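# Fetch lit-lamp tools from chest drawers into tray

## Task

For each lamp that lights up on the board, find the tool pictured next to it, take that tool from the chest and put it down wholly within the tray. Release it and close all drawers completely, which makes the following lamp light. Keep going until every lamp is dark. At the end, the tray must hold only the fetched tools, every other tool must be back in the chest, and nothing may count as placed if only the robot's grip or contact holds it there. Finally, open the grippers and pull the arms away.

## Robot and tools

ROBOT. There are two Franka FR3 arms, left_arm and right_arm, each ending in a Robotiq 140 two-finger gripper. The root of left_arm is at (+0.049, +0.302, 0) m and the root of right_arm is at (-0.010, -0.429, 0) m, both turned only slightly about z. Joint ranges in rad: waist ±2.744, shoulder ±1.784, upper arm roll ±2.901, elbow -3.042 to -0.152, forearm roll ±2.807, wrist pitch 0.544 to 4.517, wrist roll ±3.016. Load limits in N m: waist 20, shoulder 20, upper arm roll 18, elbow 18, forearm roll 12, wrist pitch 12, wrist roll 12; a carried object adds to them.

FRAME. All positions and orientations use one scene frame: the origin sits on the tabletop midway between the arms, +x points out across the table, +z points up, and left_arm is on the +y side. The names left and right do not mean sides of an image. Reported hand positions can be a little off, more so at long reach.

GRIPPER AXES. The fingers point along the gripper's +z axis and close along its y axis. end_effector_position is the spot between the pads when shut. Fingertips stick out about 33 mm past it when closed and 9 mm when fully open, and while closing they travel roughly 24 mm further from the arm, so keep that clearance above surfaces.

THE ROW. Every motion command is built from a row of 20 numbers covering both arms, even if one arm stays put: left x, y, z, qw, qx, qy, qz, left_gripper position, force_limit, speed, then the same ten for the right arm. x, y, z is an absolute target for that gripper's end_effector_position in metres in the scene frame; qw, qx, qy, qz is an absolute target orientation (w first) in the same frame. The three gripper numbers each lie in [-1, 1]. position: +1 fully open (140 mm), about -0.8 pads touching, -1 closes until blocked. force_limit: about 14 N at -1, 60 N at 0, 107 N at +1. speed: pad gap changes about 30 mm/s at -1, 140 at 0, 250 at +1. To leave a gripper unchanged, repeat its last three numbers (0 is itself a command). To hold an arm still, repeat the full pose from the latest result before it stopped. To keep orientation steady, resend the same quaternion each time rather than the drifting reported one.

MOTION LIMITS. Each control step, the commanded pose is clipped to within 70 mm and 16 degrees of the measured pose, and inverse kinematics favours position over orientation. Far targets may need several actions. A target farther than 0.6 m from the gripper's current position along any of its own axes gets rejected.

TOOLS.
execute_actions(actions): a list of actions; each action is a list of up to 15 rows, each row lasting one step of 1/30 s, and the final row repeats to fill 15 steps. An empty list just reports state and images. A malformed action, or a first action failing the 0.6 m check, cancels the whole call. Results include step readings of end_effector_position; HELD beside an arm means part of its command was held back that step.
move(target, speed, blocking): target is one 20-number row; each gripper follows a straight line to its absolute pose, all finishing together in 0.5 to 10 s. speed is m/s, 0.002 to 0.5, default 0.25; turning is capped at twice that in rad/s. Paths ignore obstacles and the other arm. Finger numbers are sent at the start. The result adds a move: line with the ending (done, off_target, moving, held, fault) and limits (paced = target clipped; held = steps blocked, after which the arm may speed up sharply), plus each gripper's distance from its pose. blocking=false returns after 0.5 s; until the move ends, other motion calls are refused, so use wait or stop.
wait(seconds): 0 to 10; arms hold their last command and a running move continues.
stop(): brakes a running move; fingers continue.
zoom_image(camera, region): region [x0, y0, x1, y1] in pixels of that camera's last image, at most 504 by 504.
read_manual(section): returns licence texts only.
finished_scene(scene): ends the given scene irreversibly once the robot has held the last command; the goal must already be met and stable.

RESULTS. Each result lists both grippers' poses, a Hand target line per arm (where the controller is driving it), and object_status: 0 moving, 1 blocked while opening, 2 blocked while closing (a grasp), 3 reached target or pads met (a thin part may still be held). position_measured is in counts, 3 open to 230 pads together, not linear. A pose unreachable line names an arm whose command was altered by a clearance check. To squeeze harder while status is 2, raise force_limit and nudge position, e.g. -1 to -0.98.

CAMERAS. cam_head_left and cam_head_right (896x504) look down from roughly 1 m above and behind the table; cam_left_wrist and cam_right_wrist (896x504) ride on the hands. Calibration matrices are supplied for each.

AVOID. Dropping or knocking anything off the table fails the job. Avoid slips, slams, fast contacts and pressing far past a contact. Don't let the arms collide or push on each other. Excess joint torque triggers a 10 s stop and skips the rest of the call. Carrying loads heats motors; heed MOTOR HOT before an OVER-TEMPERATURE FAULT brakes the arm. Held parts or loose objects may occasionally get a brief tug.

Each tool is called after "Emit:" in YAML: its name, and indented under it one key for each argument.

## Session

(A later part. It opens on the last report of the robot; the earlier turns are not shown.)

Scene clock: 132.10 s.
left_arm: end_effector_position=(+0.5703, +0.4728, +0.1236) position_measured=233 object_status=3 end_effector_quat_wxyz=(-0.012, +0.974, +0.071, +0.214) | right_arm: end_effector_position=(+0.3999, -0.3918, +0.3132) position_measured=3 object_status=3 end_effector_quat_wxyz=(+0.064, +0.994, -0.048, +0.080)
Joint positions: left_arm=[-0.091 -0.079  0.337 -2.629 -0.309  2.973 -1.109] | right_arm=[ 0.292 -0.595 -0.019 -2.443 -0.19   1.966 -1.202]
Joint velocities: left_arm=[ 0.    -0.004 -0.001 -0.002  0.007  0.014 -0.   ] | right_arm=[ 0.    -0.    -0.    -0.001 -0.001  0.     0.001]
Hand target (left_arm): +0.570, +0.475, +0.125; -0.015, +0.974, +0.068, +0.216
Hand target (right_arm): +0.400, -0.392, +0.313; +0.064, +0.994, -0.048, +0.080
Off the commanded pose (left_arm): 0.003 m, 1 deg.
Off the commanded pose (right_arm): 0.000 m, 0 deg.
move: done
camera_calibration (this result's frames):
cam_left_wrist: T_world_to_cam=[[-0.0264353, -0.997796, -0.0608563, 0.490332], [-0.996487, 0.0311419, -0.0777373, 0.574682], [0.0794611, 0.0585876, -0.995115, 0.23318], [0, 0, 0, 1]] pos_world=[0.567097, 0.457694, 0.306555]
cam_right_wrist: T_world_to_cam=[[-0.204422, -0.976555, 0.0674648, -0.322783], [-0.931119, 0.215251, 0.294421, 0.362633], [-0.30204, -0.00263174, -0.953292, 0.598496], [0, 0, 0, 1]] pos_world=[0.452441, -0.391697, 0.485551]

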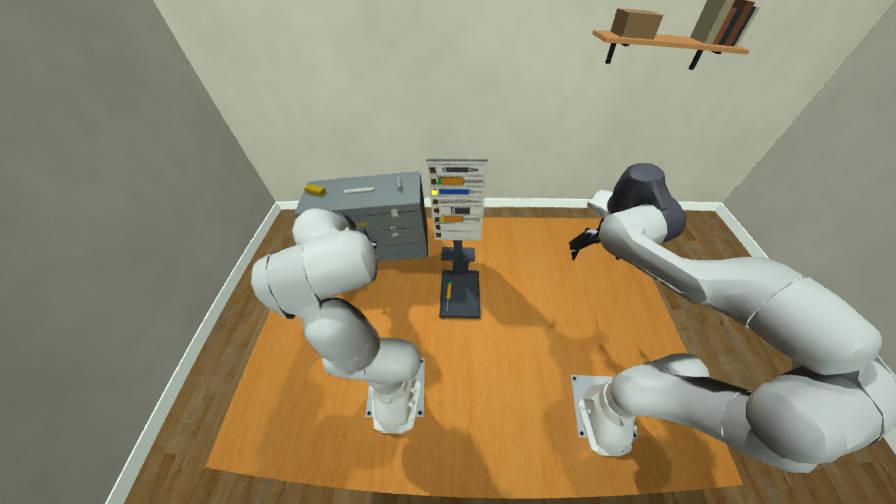

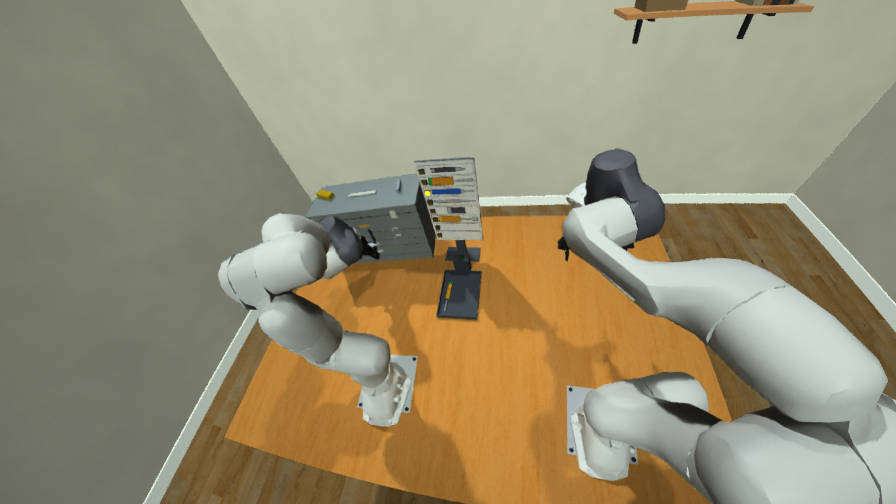

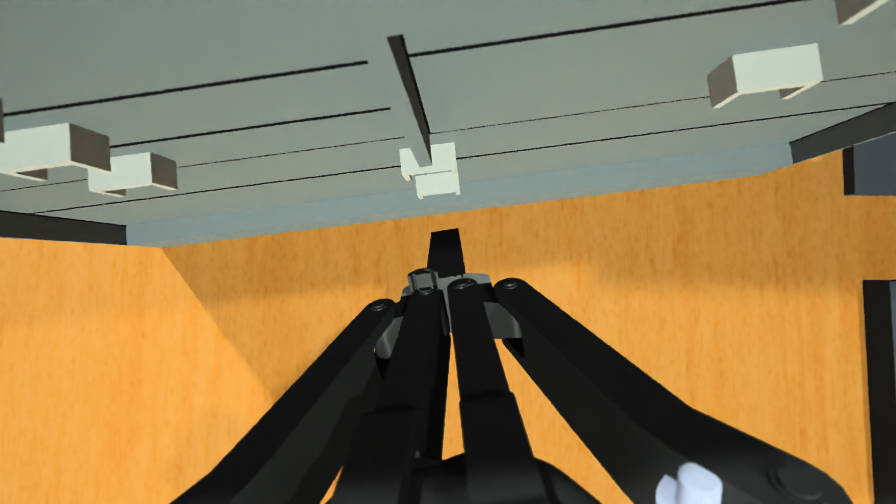

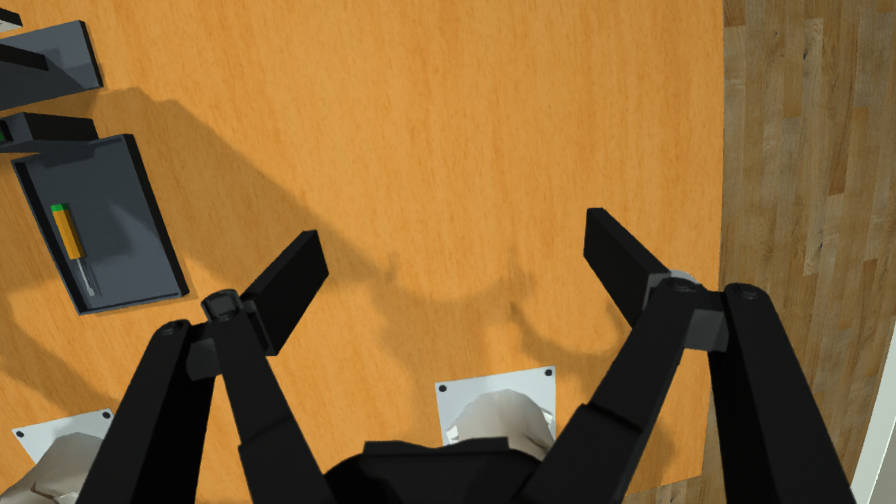

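Blue tool next: same drawer. Re-insert, spread, pull.

Emit:
move:
  target: [0.609,0.479,0.128,-0.015,0.974,0.068,0.216,-1,0,0,0.4,-0.392,0.313,0.064,0.994,-0.048,0.08,1,0,0]
  speed: 0.05

Emit:
move:
  target: [0.609,0.479,0.13,-0.015,0.974,0.068,0.216,0.1,0,0,0.4,-0.392,0.313,0.064,0.994,-0.048,0.08,1,0,0]
  speed: 0.05

Emit:
move:
  target: [0.47,0.466,0.131,-0.012,0.978,0.069,0.197,0.1,0,0,0.4,-0.392,0.313,0.064,0.994,-0.048,0.08,1,0,0]
  speed: 0.08

Scene clock: 133.33 s.
left_arm: end_effector_position=(+0.6071, +0.4811, +0.1279) position_measured=233 object_status=3 end_effector_quat_wxyz=(-0.016, +0.974, +0.072, +0.216) | right_arm: end_effector_position=(+0.3999, -0.3918, +0.3132) position_measured=3 object_status=3 end_effector_quat_wxyz=(+0.064, +0.994, -0.048, +0.080)
Joint positions: left_arm=[-0.1    0.013  0.333 -2.509 -0.338  2.942 -1.106] | right_arm=[ 0.292 -0.595 -0.019 -2.443 -0.19   1.966 -1.202]
Joint velocities: left_arm=[-0.001  0.004  0.001  0.006 -0.006 -0.009  0.005] | right_arm=[ 0.001 -0.001 -0.    -0.    -0.001  0.     0.001]
Hand target (left_arm): +0.609, +0.479, +0.128; -0.015, +0.974, +0.068, +0.216
Hand target (right_arm): +0.400, -0.392, +0.313; +0.064, +0.994, -0.048, +0.080
Off the commanded pose (left_arm): 0.003 m, 0 deg.
Off the commanded pose (right_arm): 0.000 m, 0 deg.
move: done
camera_calibration (this result's frames):
cam_left_wrist: T_world_to_cam=[[-0.0225885, -0.997366, -0.06892, 0.49837], [-0.996423, 0.0280753, -0.0797102, 0.613066], [0.0814352, 0.066873, -0.994433, 0.228742], [0, 0, 0, 1]] pos_world=[0.603502, 0.464549, 0.310684]
cam_right_wrist: T_world_to_cam=[[-0.204422, -0.976555, 0.0674649, -0.322783], [-0.931119, 0.215251, 0.294421, 0.362633], [-0.30204, -0.00263178, -0.953292, 0.598496], [0, 0, 0, 1]] pos_world=[0.452441, -0.391697, 0.485551]

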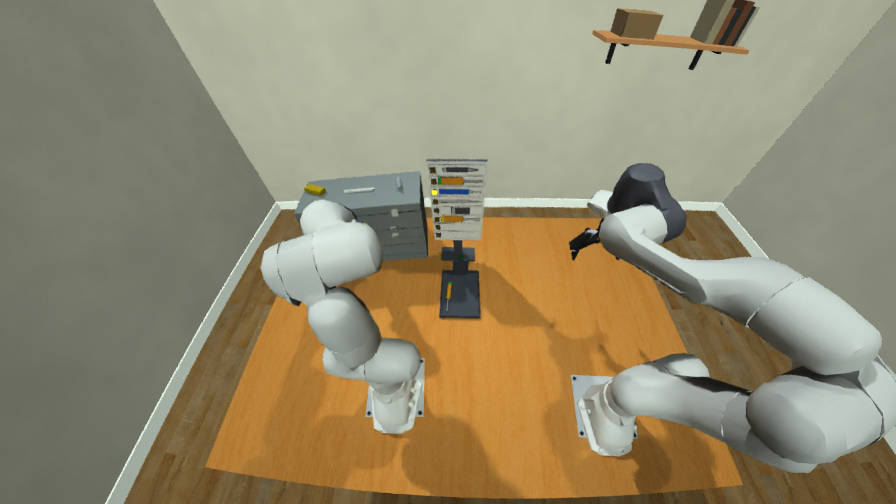

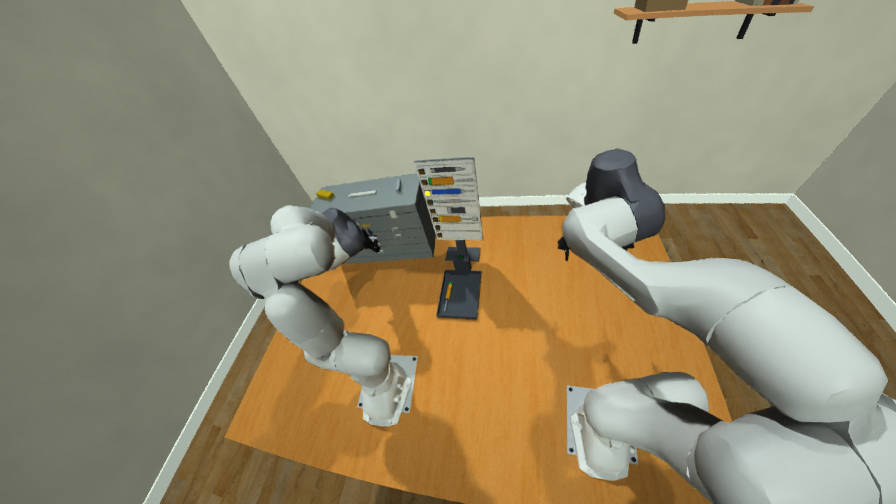

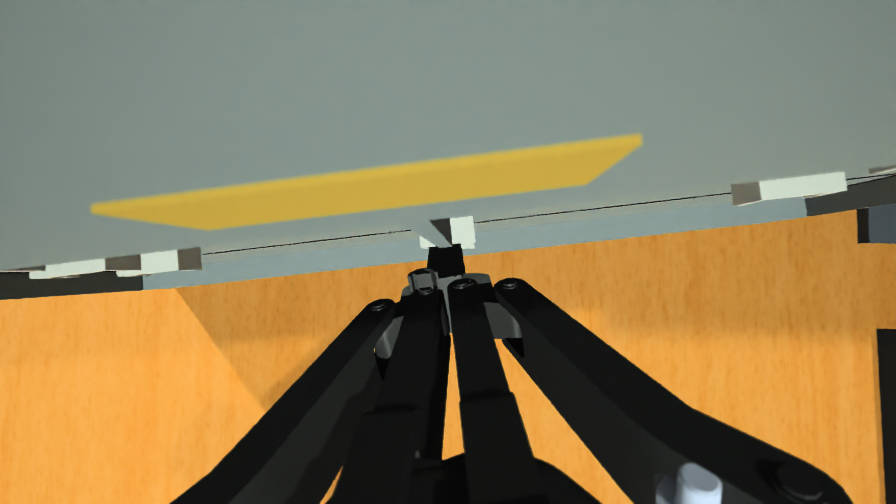

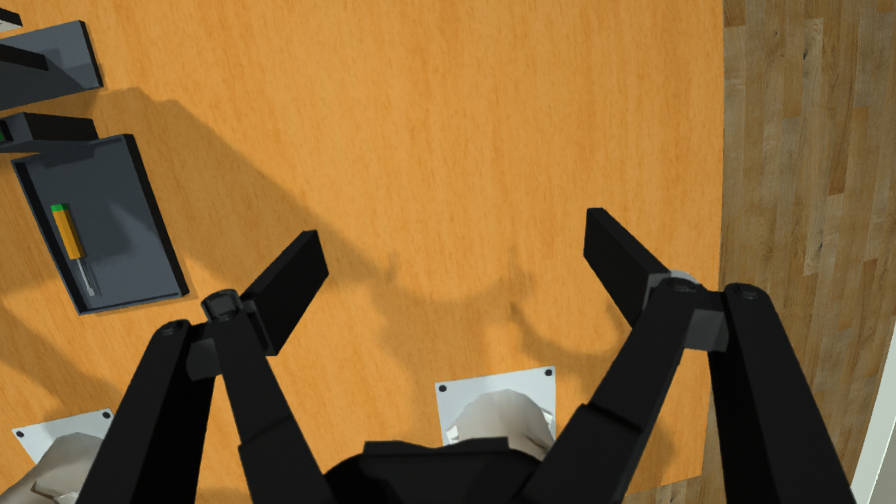

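Scene clock: 134.03 s.
left_arm: end_effector_position=(+0.6073, +0.4791, +0.1278) position_measured=214 object_status=1 end_effector_quat_wxyz=(-0.015, +0.974, +0.070, +0.215) | right_arm: end_effector_position=(+0.3999, -0.3918, +0.3132) position_measured=3 object_status=3 end_effector_quat_wxyz=(+0.064, +0.994, -0.048, +0.080)
Joint positions: left_arm=[-0.101  0.012  0.332 -2.509 -0.338  2.939 -1.106] | right_arm=[ 0.292 -0.595 -0.019 -2.443 -0.19   1.966 -1.202]
Joint velocities: left_arm=[-0.    -0.001 -0.    -0.001 -0.    -0.002 -0.   ] | right_arm=[ 0.001  0.001 -0.001 -0.001  0.    -0.002  0.001]
Hand target (left_arm): +0.609, +0.479, +0.130; -0.015, +0.974, +0.068, +0.216
Hand target (right_arm): +0.400, -0.392, +0.313; +0.064, +0.994, -0.048, +0.080
Off the commanded pose (left_arm): 0.003 m, 0 deg.
Off the commanded pose (right_arm): 0.000 m, 0 deg.
move: done
camera_calibration (this result's frames):
cam_left_wrist: T_world_to_cam=[[-0.0263945, -0.997389, -0.0672134, 0.498411], [-0.996459, 0.0316197, -0.0779019, 0.611501], [0.0798238, 0.0649192, -0.994693, 0.230725], [0, 0, 0, 1]] pos_world=[0.604074, 0.462796, 0.310637]
cam_right_wrist: T_world_to_cam=[[-0.204422, -0.976555, 0.0674648, -0.322783], [-0.931119, 0.215251, 0.294421, 0.362633], [-0.30204, -0.00263178, -0.953292, 0.598496], [0, 0, 0, 1]] pos_world=[0.452441, -0.391697, 0.485551]

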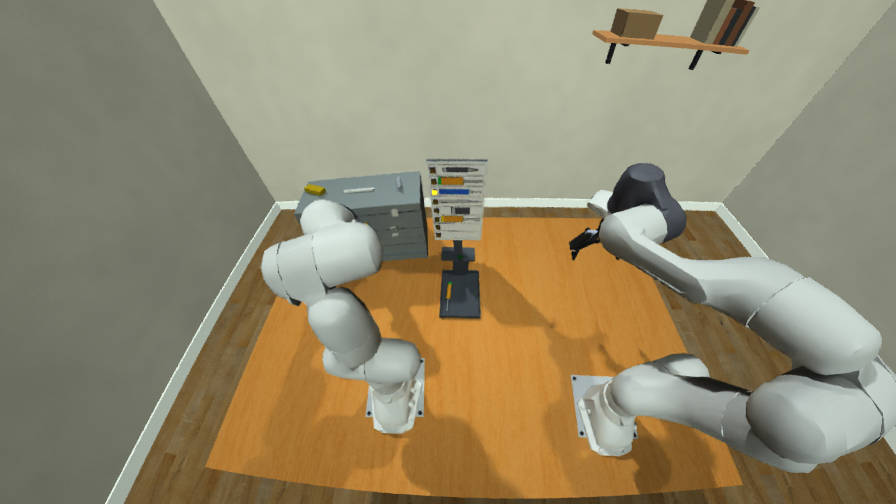

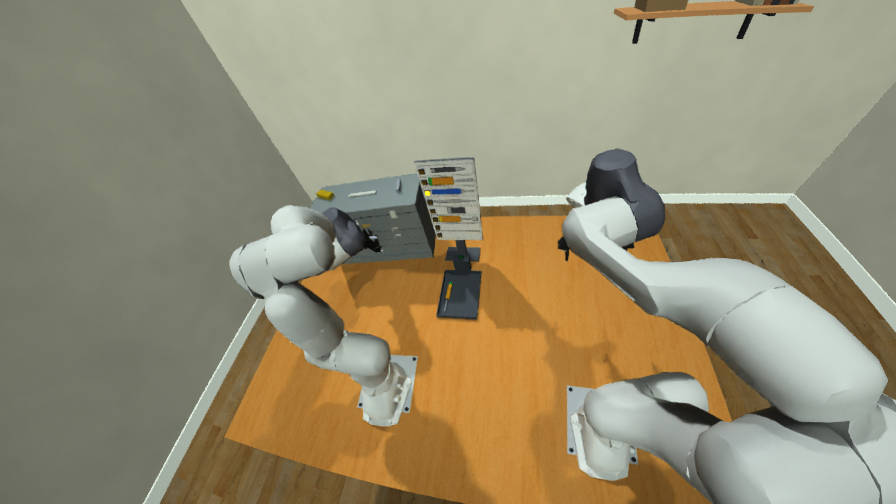

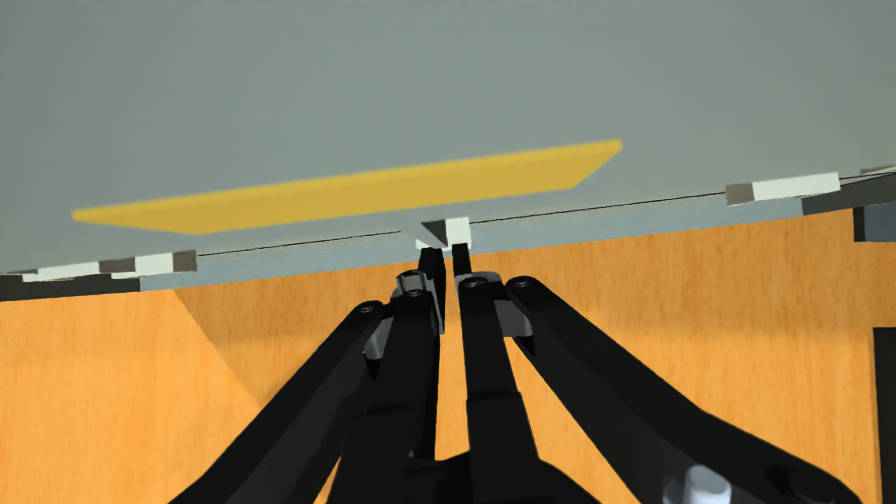

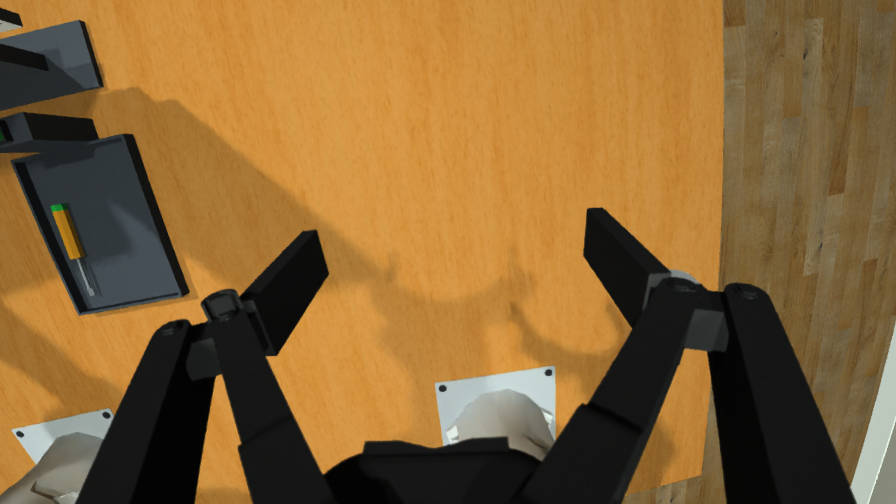

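Scene clock: 136.13 s.
left_arm: end_effector_position=(+0.4699, +0.4665, +0.1271) position_measured=214 object_status=1 end_effector_quat_wxyz=(-0.012, +0.978, +0.066, +0.196) | right_arm: end_effector_position=(+0.3999, -0.3918, +0.3132) position_measured=3 object_status=3 end_effector_quat_wxyz=(+0.064, +0.994, -0.048, +0.080)
Joint positions: left_arm=[ 0.106 -0.375  0.261 -2.895 -0.089  2.909 -1.191] | right_arm=[ 0.292 -0.595 -0.019 -2.443 -0.19   1.966 -1.202]
Joint velocities: left_arm=[ 0.014 -0.001 -0.014 -0.001 -0.    -0.007  0.001] | right_arm=[ 0.    -0.001 -0.     0.001 -0.     0.    -0.   ]
Hand target (left_arm): +0.470, +0.467, +0.130; -0.012, +0.978, +0.068, +0.197
Hand target (right_arm): +0.400, -0.392, +0.313; +0.064, +0.994, -0.048, +0.080
Off the commanded pose (left_arm): 0.004 m, 0 deg.
Off the commanded pose (right_arm): 0.000 m, 0 deg.
move: off_target (left_arm)
camera_calibration (this result's frames):
cam_left_wrist: T_world_to_cam=[[-0.0387798, -0.997538, -0.0584234, 0.486927], [-0.998368, 0.0411329, -0.0396272, 0.466465], [0.0419328, 0.0567913, -0.997505, 0.263778], [0, 0, 0, 1]] pos_world=[0.473525, 0.451561, 0.310053]
cam_right_wrist: T_world_to_cam=[[-0.204422, -0.976555, 0.0674648, -0.322783], [-0.931119, 0.215251, 0.294421, 0.362633], [-0.30204, -0.00263173, -0.953292, 0.598496], [0, 0, 0, 1]] pos_world=[0.452441, -0.391697, 0.485551]

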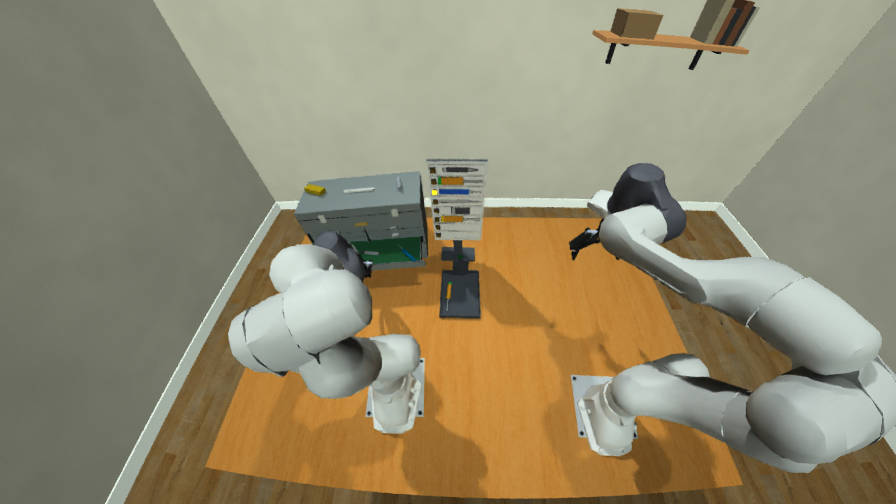

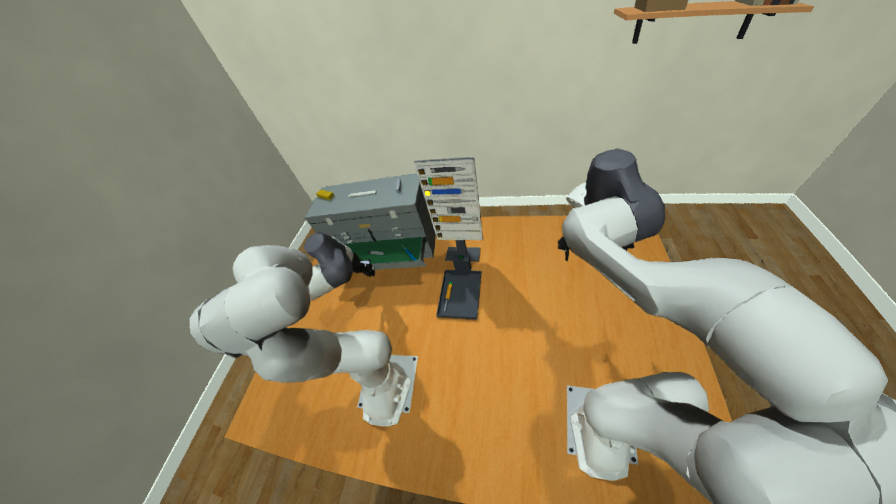

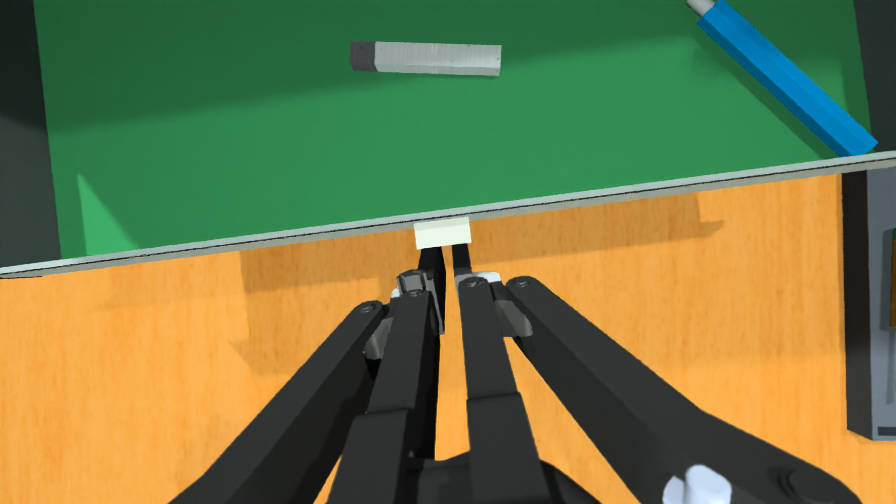

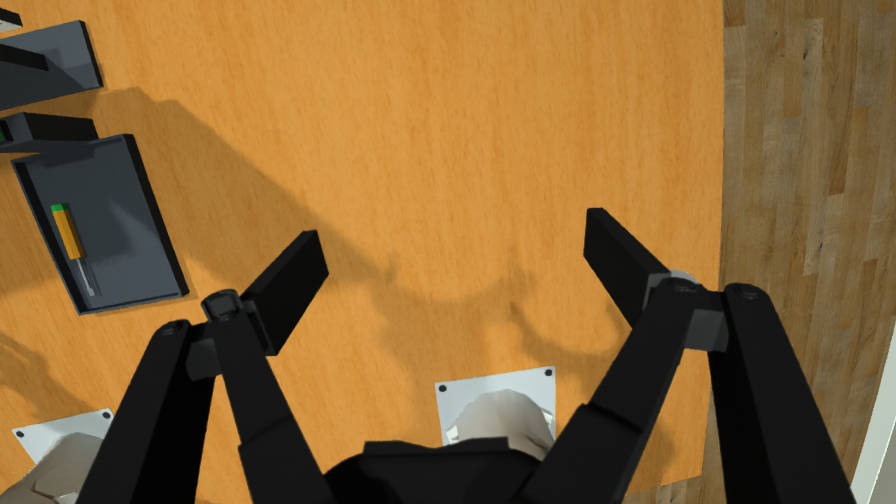

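Emit:
move:
  target: [0.47,0.466,0.128,-0.012,0.978,0.069,0.197,-1,0,0,0.4,-0.392,0.313,0.064,0.994,-0.048,0.08,1,0,0]
  speed: 0.05

Emit:
move:
  target: [0.44,0.462,0.13,-0.012,0.978,0.069,0.197,-1,0,0,0.4,-0.392,0.313,0.064,0.994,-0.048,0.08,1,0,0]
  speed: 0.05

Emit:
move:
  target: [0.45,0.44,0.23,0,0.97,0.24,0.05,-0.2,0,0,0.4,-0.392,0.313,0.064,0.994,-0.048,0.08,1,0,0]
  speed: 0.15

Emit:
move:
  target: [0.558,0.27,0.2,0,0.917,0.399,0,-0.2,0,0,0.4,-0.392,0.313,0.064,0.994,-0.048,0.08,1,0,0]
  speed: 0.15

Scene clock: 137.17 s.
left_arm: end_effector_position=(+0.4696, +0.4657, +0.1270) position_measured=233 object_status=3 end_effector_quat_wxyz=(-0.012, +0.979, +0.066, +0.195) | right_arm: end_effector_position=(+0.3999, -0.3918, +0.3132) position_measured=3 object_status=3 end_effector_quat_wxyz=(+0.064, +0.994, -0.048, +0.080)
Joint positions: left_arm=[ 0.109 -0.376  0.257 -2.896 -0.089  2.907 -1.193] | right_arm=[ 0.292 -0.595 -0.019 -2.443 -0.19   1.966 -1.202]
Joint velocities: left_arm=[ 0.002  0.001 -0.002 -0.    -0.002  0.    -0.004] | right_arm=[ 0.002 -0.     0.001  0.001  0.    -0.001  0.   ]
Hand target (left_arm): +0.470, +0.466, +0.128; -0.012, +0.978, +0.069, +0.197
Hand target (right_arm): +0.400, -0.392, +0.313; +0.064, +0.994, -0.048, +0.080
Off the commanded pose (left_arm): 0.001 m, 0 deg.
Off the commanded pose (right_arm): 0.000 m, 0 deg.
move: done
camera_calibration (this result's frames):
cam_left_wrist: T_world_to_cam=[[-0.0391245, -0.997516, -0.0585761, 0.486303], [-0.998395, 0.041426, -0.0386067, 0.465915], [0.0409373, 0.0569716, -0.997536, 0.264165], [0, 0, 0, 1]] pos_world=[0.47338, 0.450744, 0.309987]
cam_right_wrist: T_world_to_cam=[[-0.204422, -0.976555, 0.0674648, -0.322783], [-0.931119, 0.215251, 0.294421, 0.362633], [-0.30204, -0.00263176, -0.953292, 0.598496], [0, 0, 0, 1]] pos_world=[0.452441, -0.391697, 0.485551]

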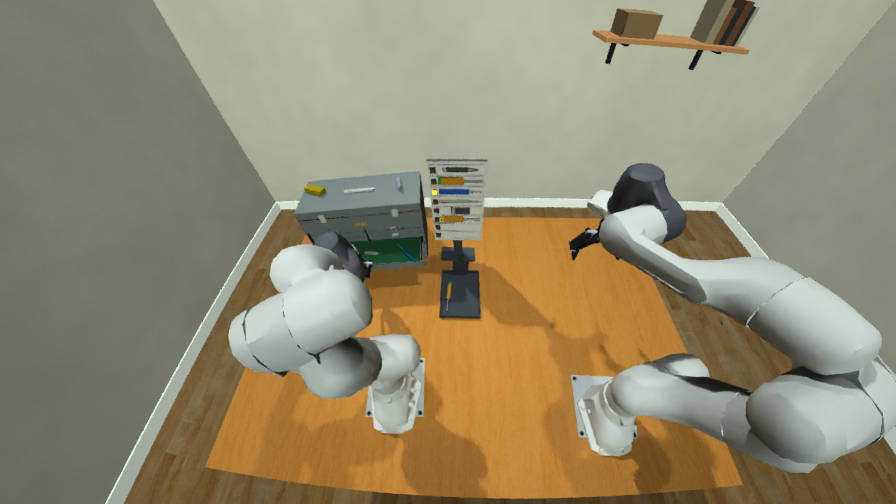

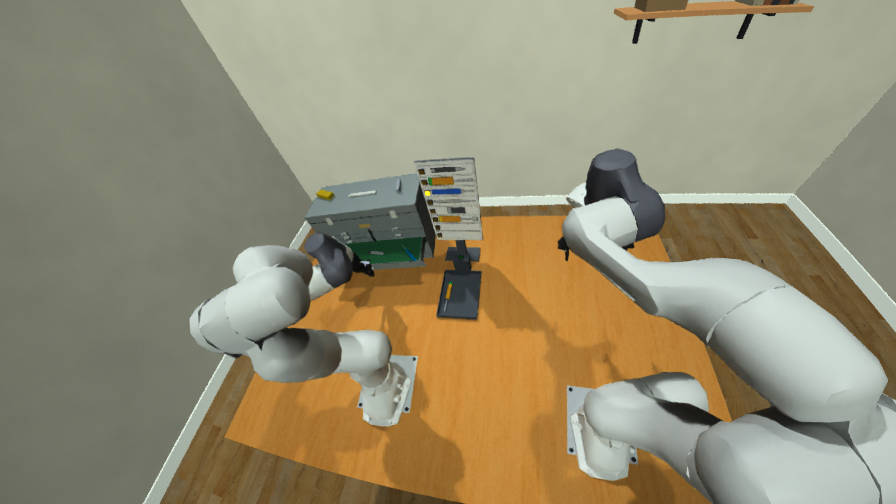

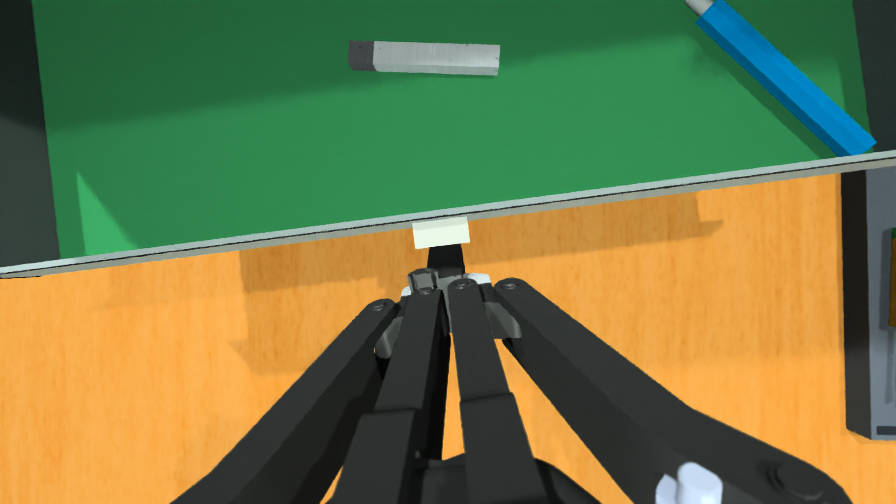

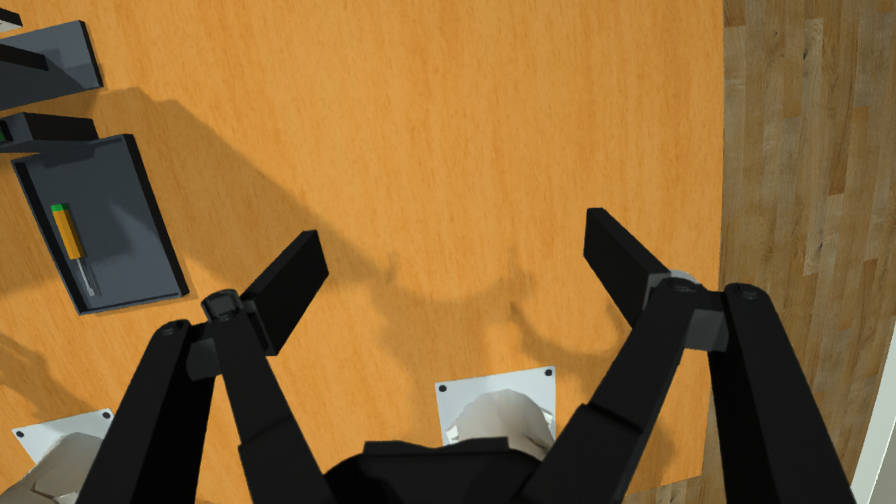

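Scene clock: 138.10 s.
left_arm: end_effector_position=(+0.4417, +0.4632, +0.1306) position_measured=233 object_status=3 end_effector_quat_wxyz=(-0.012, +0.977, +0.071, +0.199) | right_arm: end_effector_position=(+0.3999, -0.3918, +0.3132) position_measured=3 object_status=3 end_effector_quat_wxyz=(+0.064, +0.994, -0.048, +0.080)
Joint positions: left_arm=[ 0.167 -0.487  0.238 -2.98  -0.065  2.885 -1.193] | right_arm=[ 0.292 -0.595 -0.019 -2.443 -0.19   1.966 -1.202]
Joint velocities: left_arm=[ 0.005 -0.002 -0.007 -0.003 -0.    -0.01  -0.001] | right_arm=[ 0.    -0.    -0.001 -0.    -0.001 -0.     0.001]
Hand target (left_arm): +0.440, +0.462, +0.130; -0.012, +0.978, +0.069, +0.197
Hand target (right_arm): +0.400, -0.392, +0.313; +0.064, +0.994, -0.048, +0.080
Off the commanded pose (left_arm): 0.002 m, 0 deg.
Off the commanded pose (right_arm): 0.000 m, 0 deg.
move: done
camera_calibration (this result's frames):
cam_left_wrist: T_world_to_cam=[[-0.0282886, -0.997925, -0.0578343, 0.478289], [-0.998391, 0.0310511, -0.047438, 0.44429], [0.0491354, 0.0563993, -0.997198, 0.265653], [0, 0, 0, 1]] pos_world=[0.444052, 0.448518, 0.313646]
cam_right_wrist: T_world_to_cam=[[-0.204422, -0.976555, 0.0674648, -0.322783], [-0.931119, 0.215251, 0.294421, 0.362633], [-0.30204, -0.00263174, -0.953292, 0.598496], [0, 0, 0, 1]] pos_world=[0.452441, -0.391697, 0.485551]

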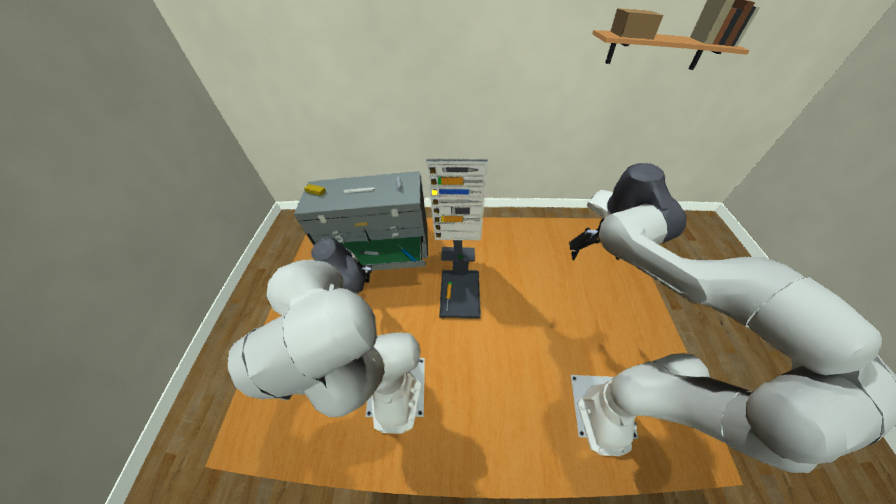

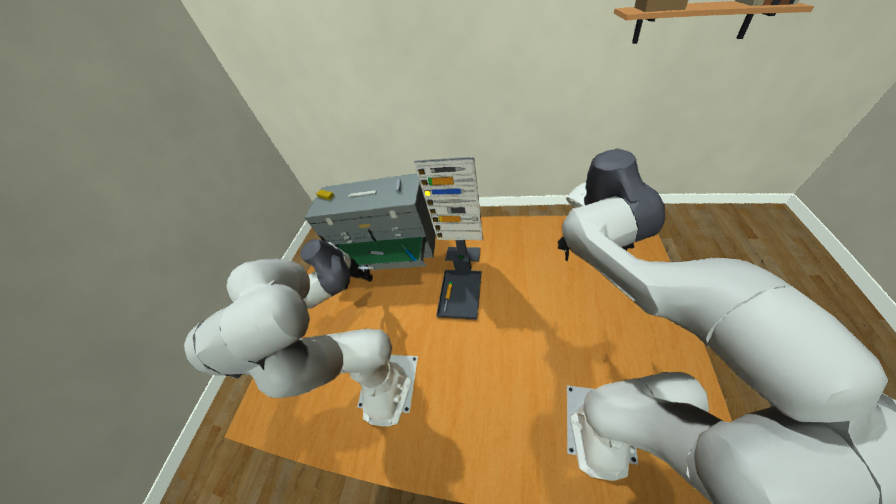

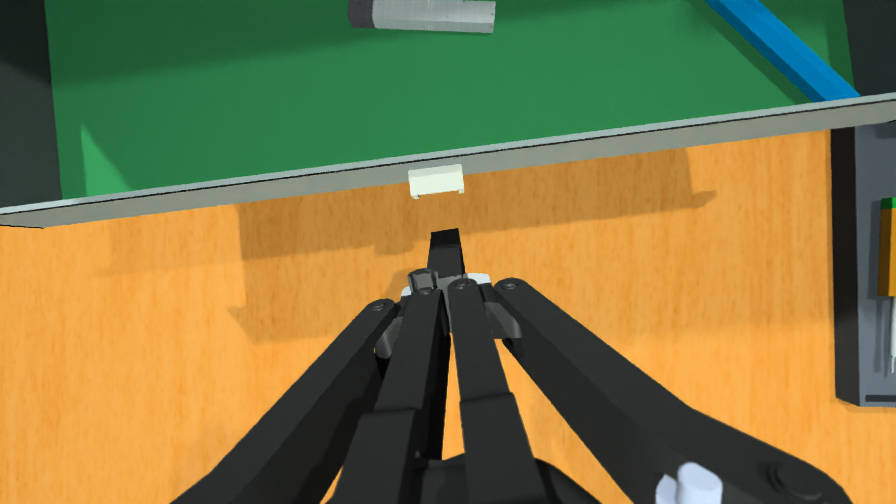

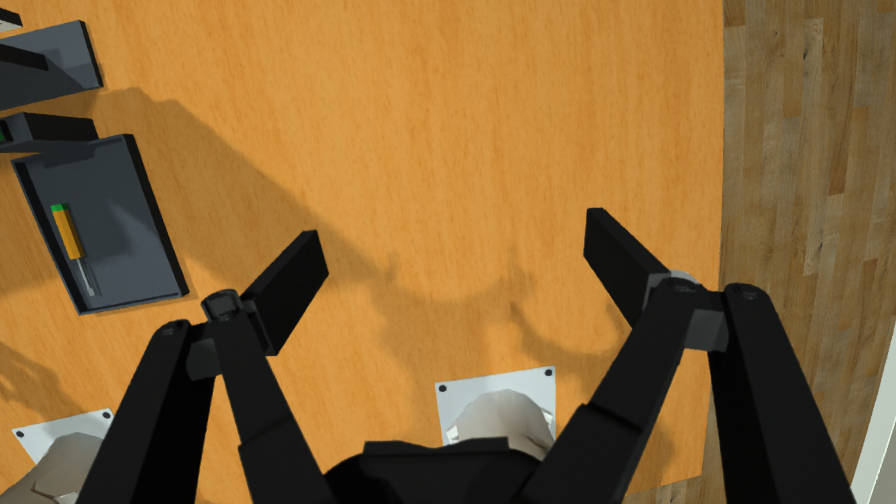

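Scene clock: 140.37 s.
left_arm: end_effector_position=(+0.4497, +0.4418, +0.2293) position_measured=154 object_status=3 end_effector_quat_wxyz=(-0.004, +0.971, +0.232, +0.052) | right_arm: end_effector_position=(+0.3999, -0.3918, +0.3132) position_measured=3 object_status=3 end_effector_quat_wxyz=(+0.064, +0.994, -0.048, +0.080)
Joint positions: left_arm=[ 0.413 -0.482 -0.132 -2.556 -0.079  2.181 -1.642] | right_arm=[ 0.292 -0.595 -0.019 -2.443 -0.19   1.966 -1.202]
Joint velocities: left_arm=[-0.001  0.001  0.    -0.     0.002 -0.008 -0.026] | right_arm=[-0.002  0.001  0.002  0.     0.     0.     0.001]
Hand target (left_arm): +0.449, +0.441, +0.229; -0.002, +0.970, +0.240, +0.050
Hand target (right_arm): +0.400, -0.392, +0.313; +0.064, +0.994, -0.048, +0.080
Off the commanded pose (left_arm): 0.002 m, 1 deg.
Off the commanded pose (right_arm): 0.000 m, 0 deg.
move: done
camera_calibration (this result's frames):
cam_left_wrist: T_world_to_cam=[[0.281337, -0.959593, 0.00560787, 0.292136], [-0.931465, -0.271676, 0.242004, 0.494915], [-0.230701, -0.073308, -0.970259, 0.541817], [0, 0, 0, 1]] pos_world=[0.503806, 0.454507, 0.404294]
cam_right_wrist: T_world_to_cam=[[-0.204422, -0.976555, 0.0674649, -0.322783], [-0.93112, 0.215251, 0.294421, 0.362633], [-0.30204, -0.00263189, -0.953292, 0.598496], [0, 0, 0, 1]] pos_world=[0.452441, -0.391697, 0.485551]

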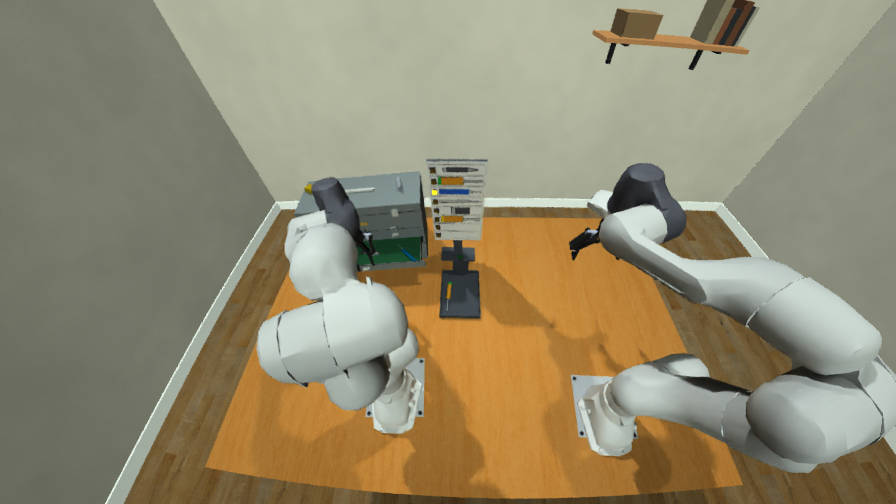

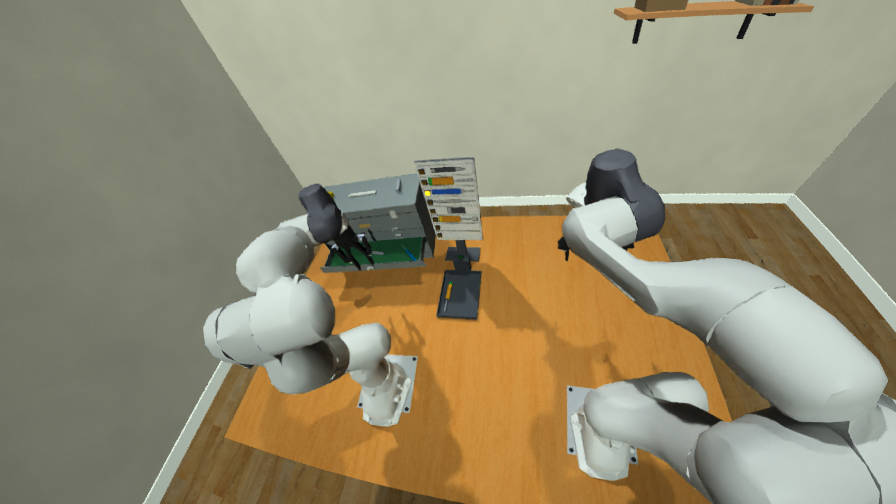

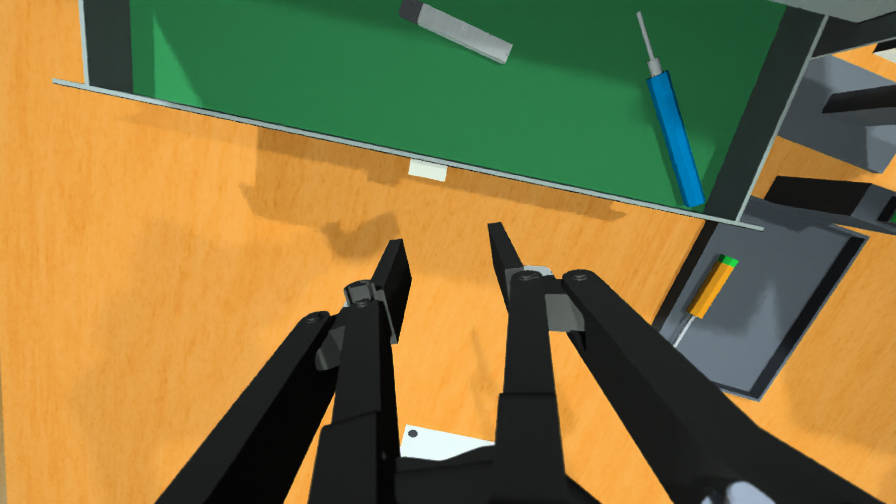

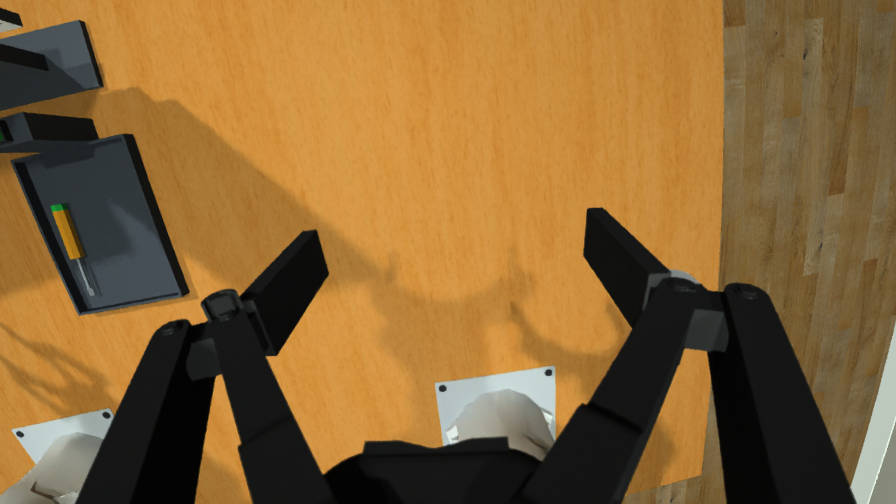

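Scene clock: 142.77 s.
left_arm: end_effector_position=(+0.5569, +0.2672, +0.2000) position_measured=154 object_status=3 end_effector_quat_wxyz=(+0.004, +0.919, +0.393, +0.001) | right_arm: end_effector_position=(+0.3999, -0.3918, +0.3132) position_measured=3 object_status=3 end_effector_quat_wxyz=(+0.064, +0.994, -0.048, +0.080)
Joint positions: left_arm=[ 0.456 -0.115 -0.572 -2.236 -0.08   2.142 -2.387] | right_arm=[ 0.292 -0.595 -0.019 -2.443 -0.19   1.966 -1.202]
Joint velocities: left_arm=[ 0.001  0.001  0.     0.002  0.003 -0.003 -0.031] | right_arm=[ 0.001 -0.     0.001 -0.     0.001 -0.     0.001]
Hand target (left_arm): +0.557, +0.268, +0.200; +0.002, +0.917, +0.399, +0.000
Hand target (right_arm): +0.400, -0.392, +0.313; +0.064, +0.994, -0.048, +0.080
Off the commanded pose (left_arm): 0.003 m, 1 deg.
Off the commanded pose (right_arm): 0.000 m, 0 deg.
move: done
camera_calibration (this result's frames):
cam_left_wrist: T_world_to_cam=[[0.585848, -0.810254, 0.0164201, -0.117116], [-0.76488, -0.546118, 0.341634, 0.515066], [-0.267843, -0.212705, -0.93969, 0.577125], [0, 0, 0, 1]] pos_world=[0.617155, 0.30915, 0.368278]
cam_right_wrist: T_world_to_cam=[[-0.204422, -0.976555, 0.0674648, -0.322783], [-0.931119, 0.215251, 0.294421, 0.362633], [-0.30204, -0.00263178, -0.953292, 0.598496], [0, 0, 0, 1]] pos_world=[0.452441, -0.391697, 0.485551]

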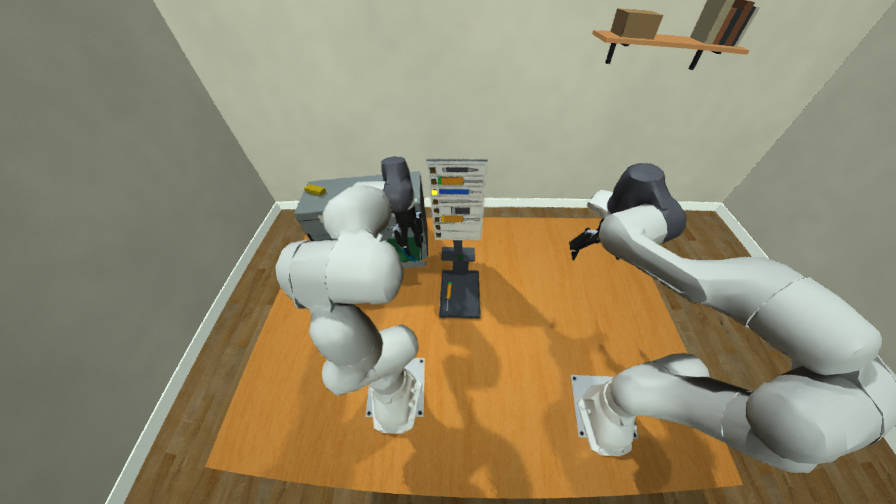

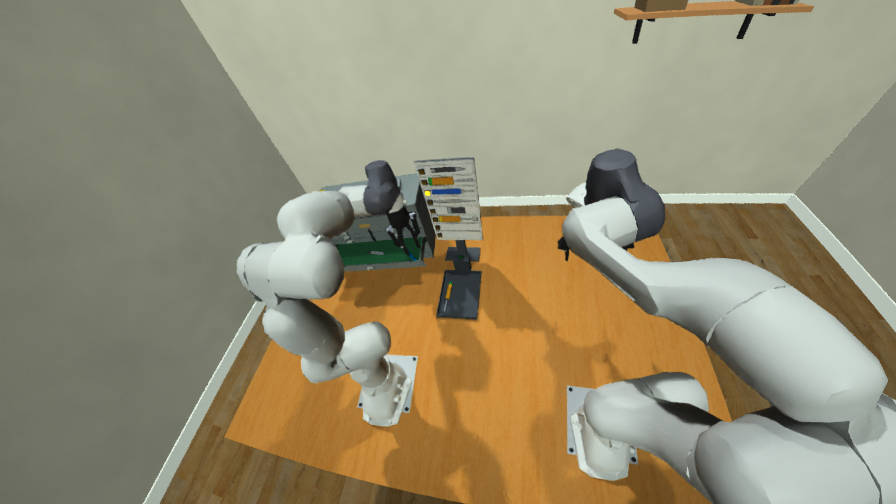

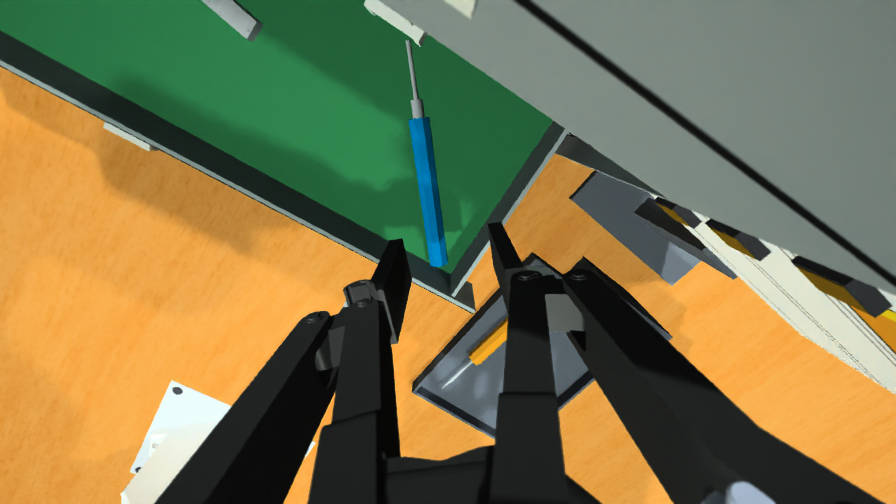

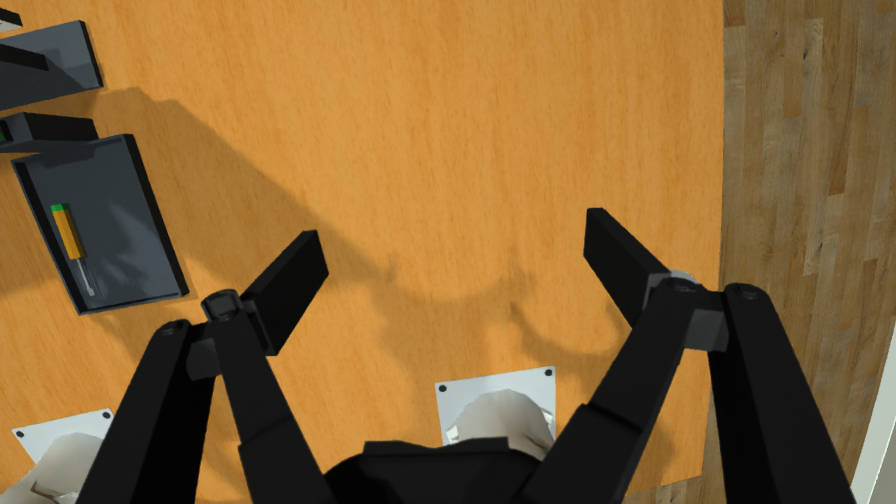

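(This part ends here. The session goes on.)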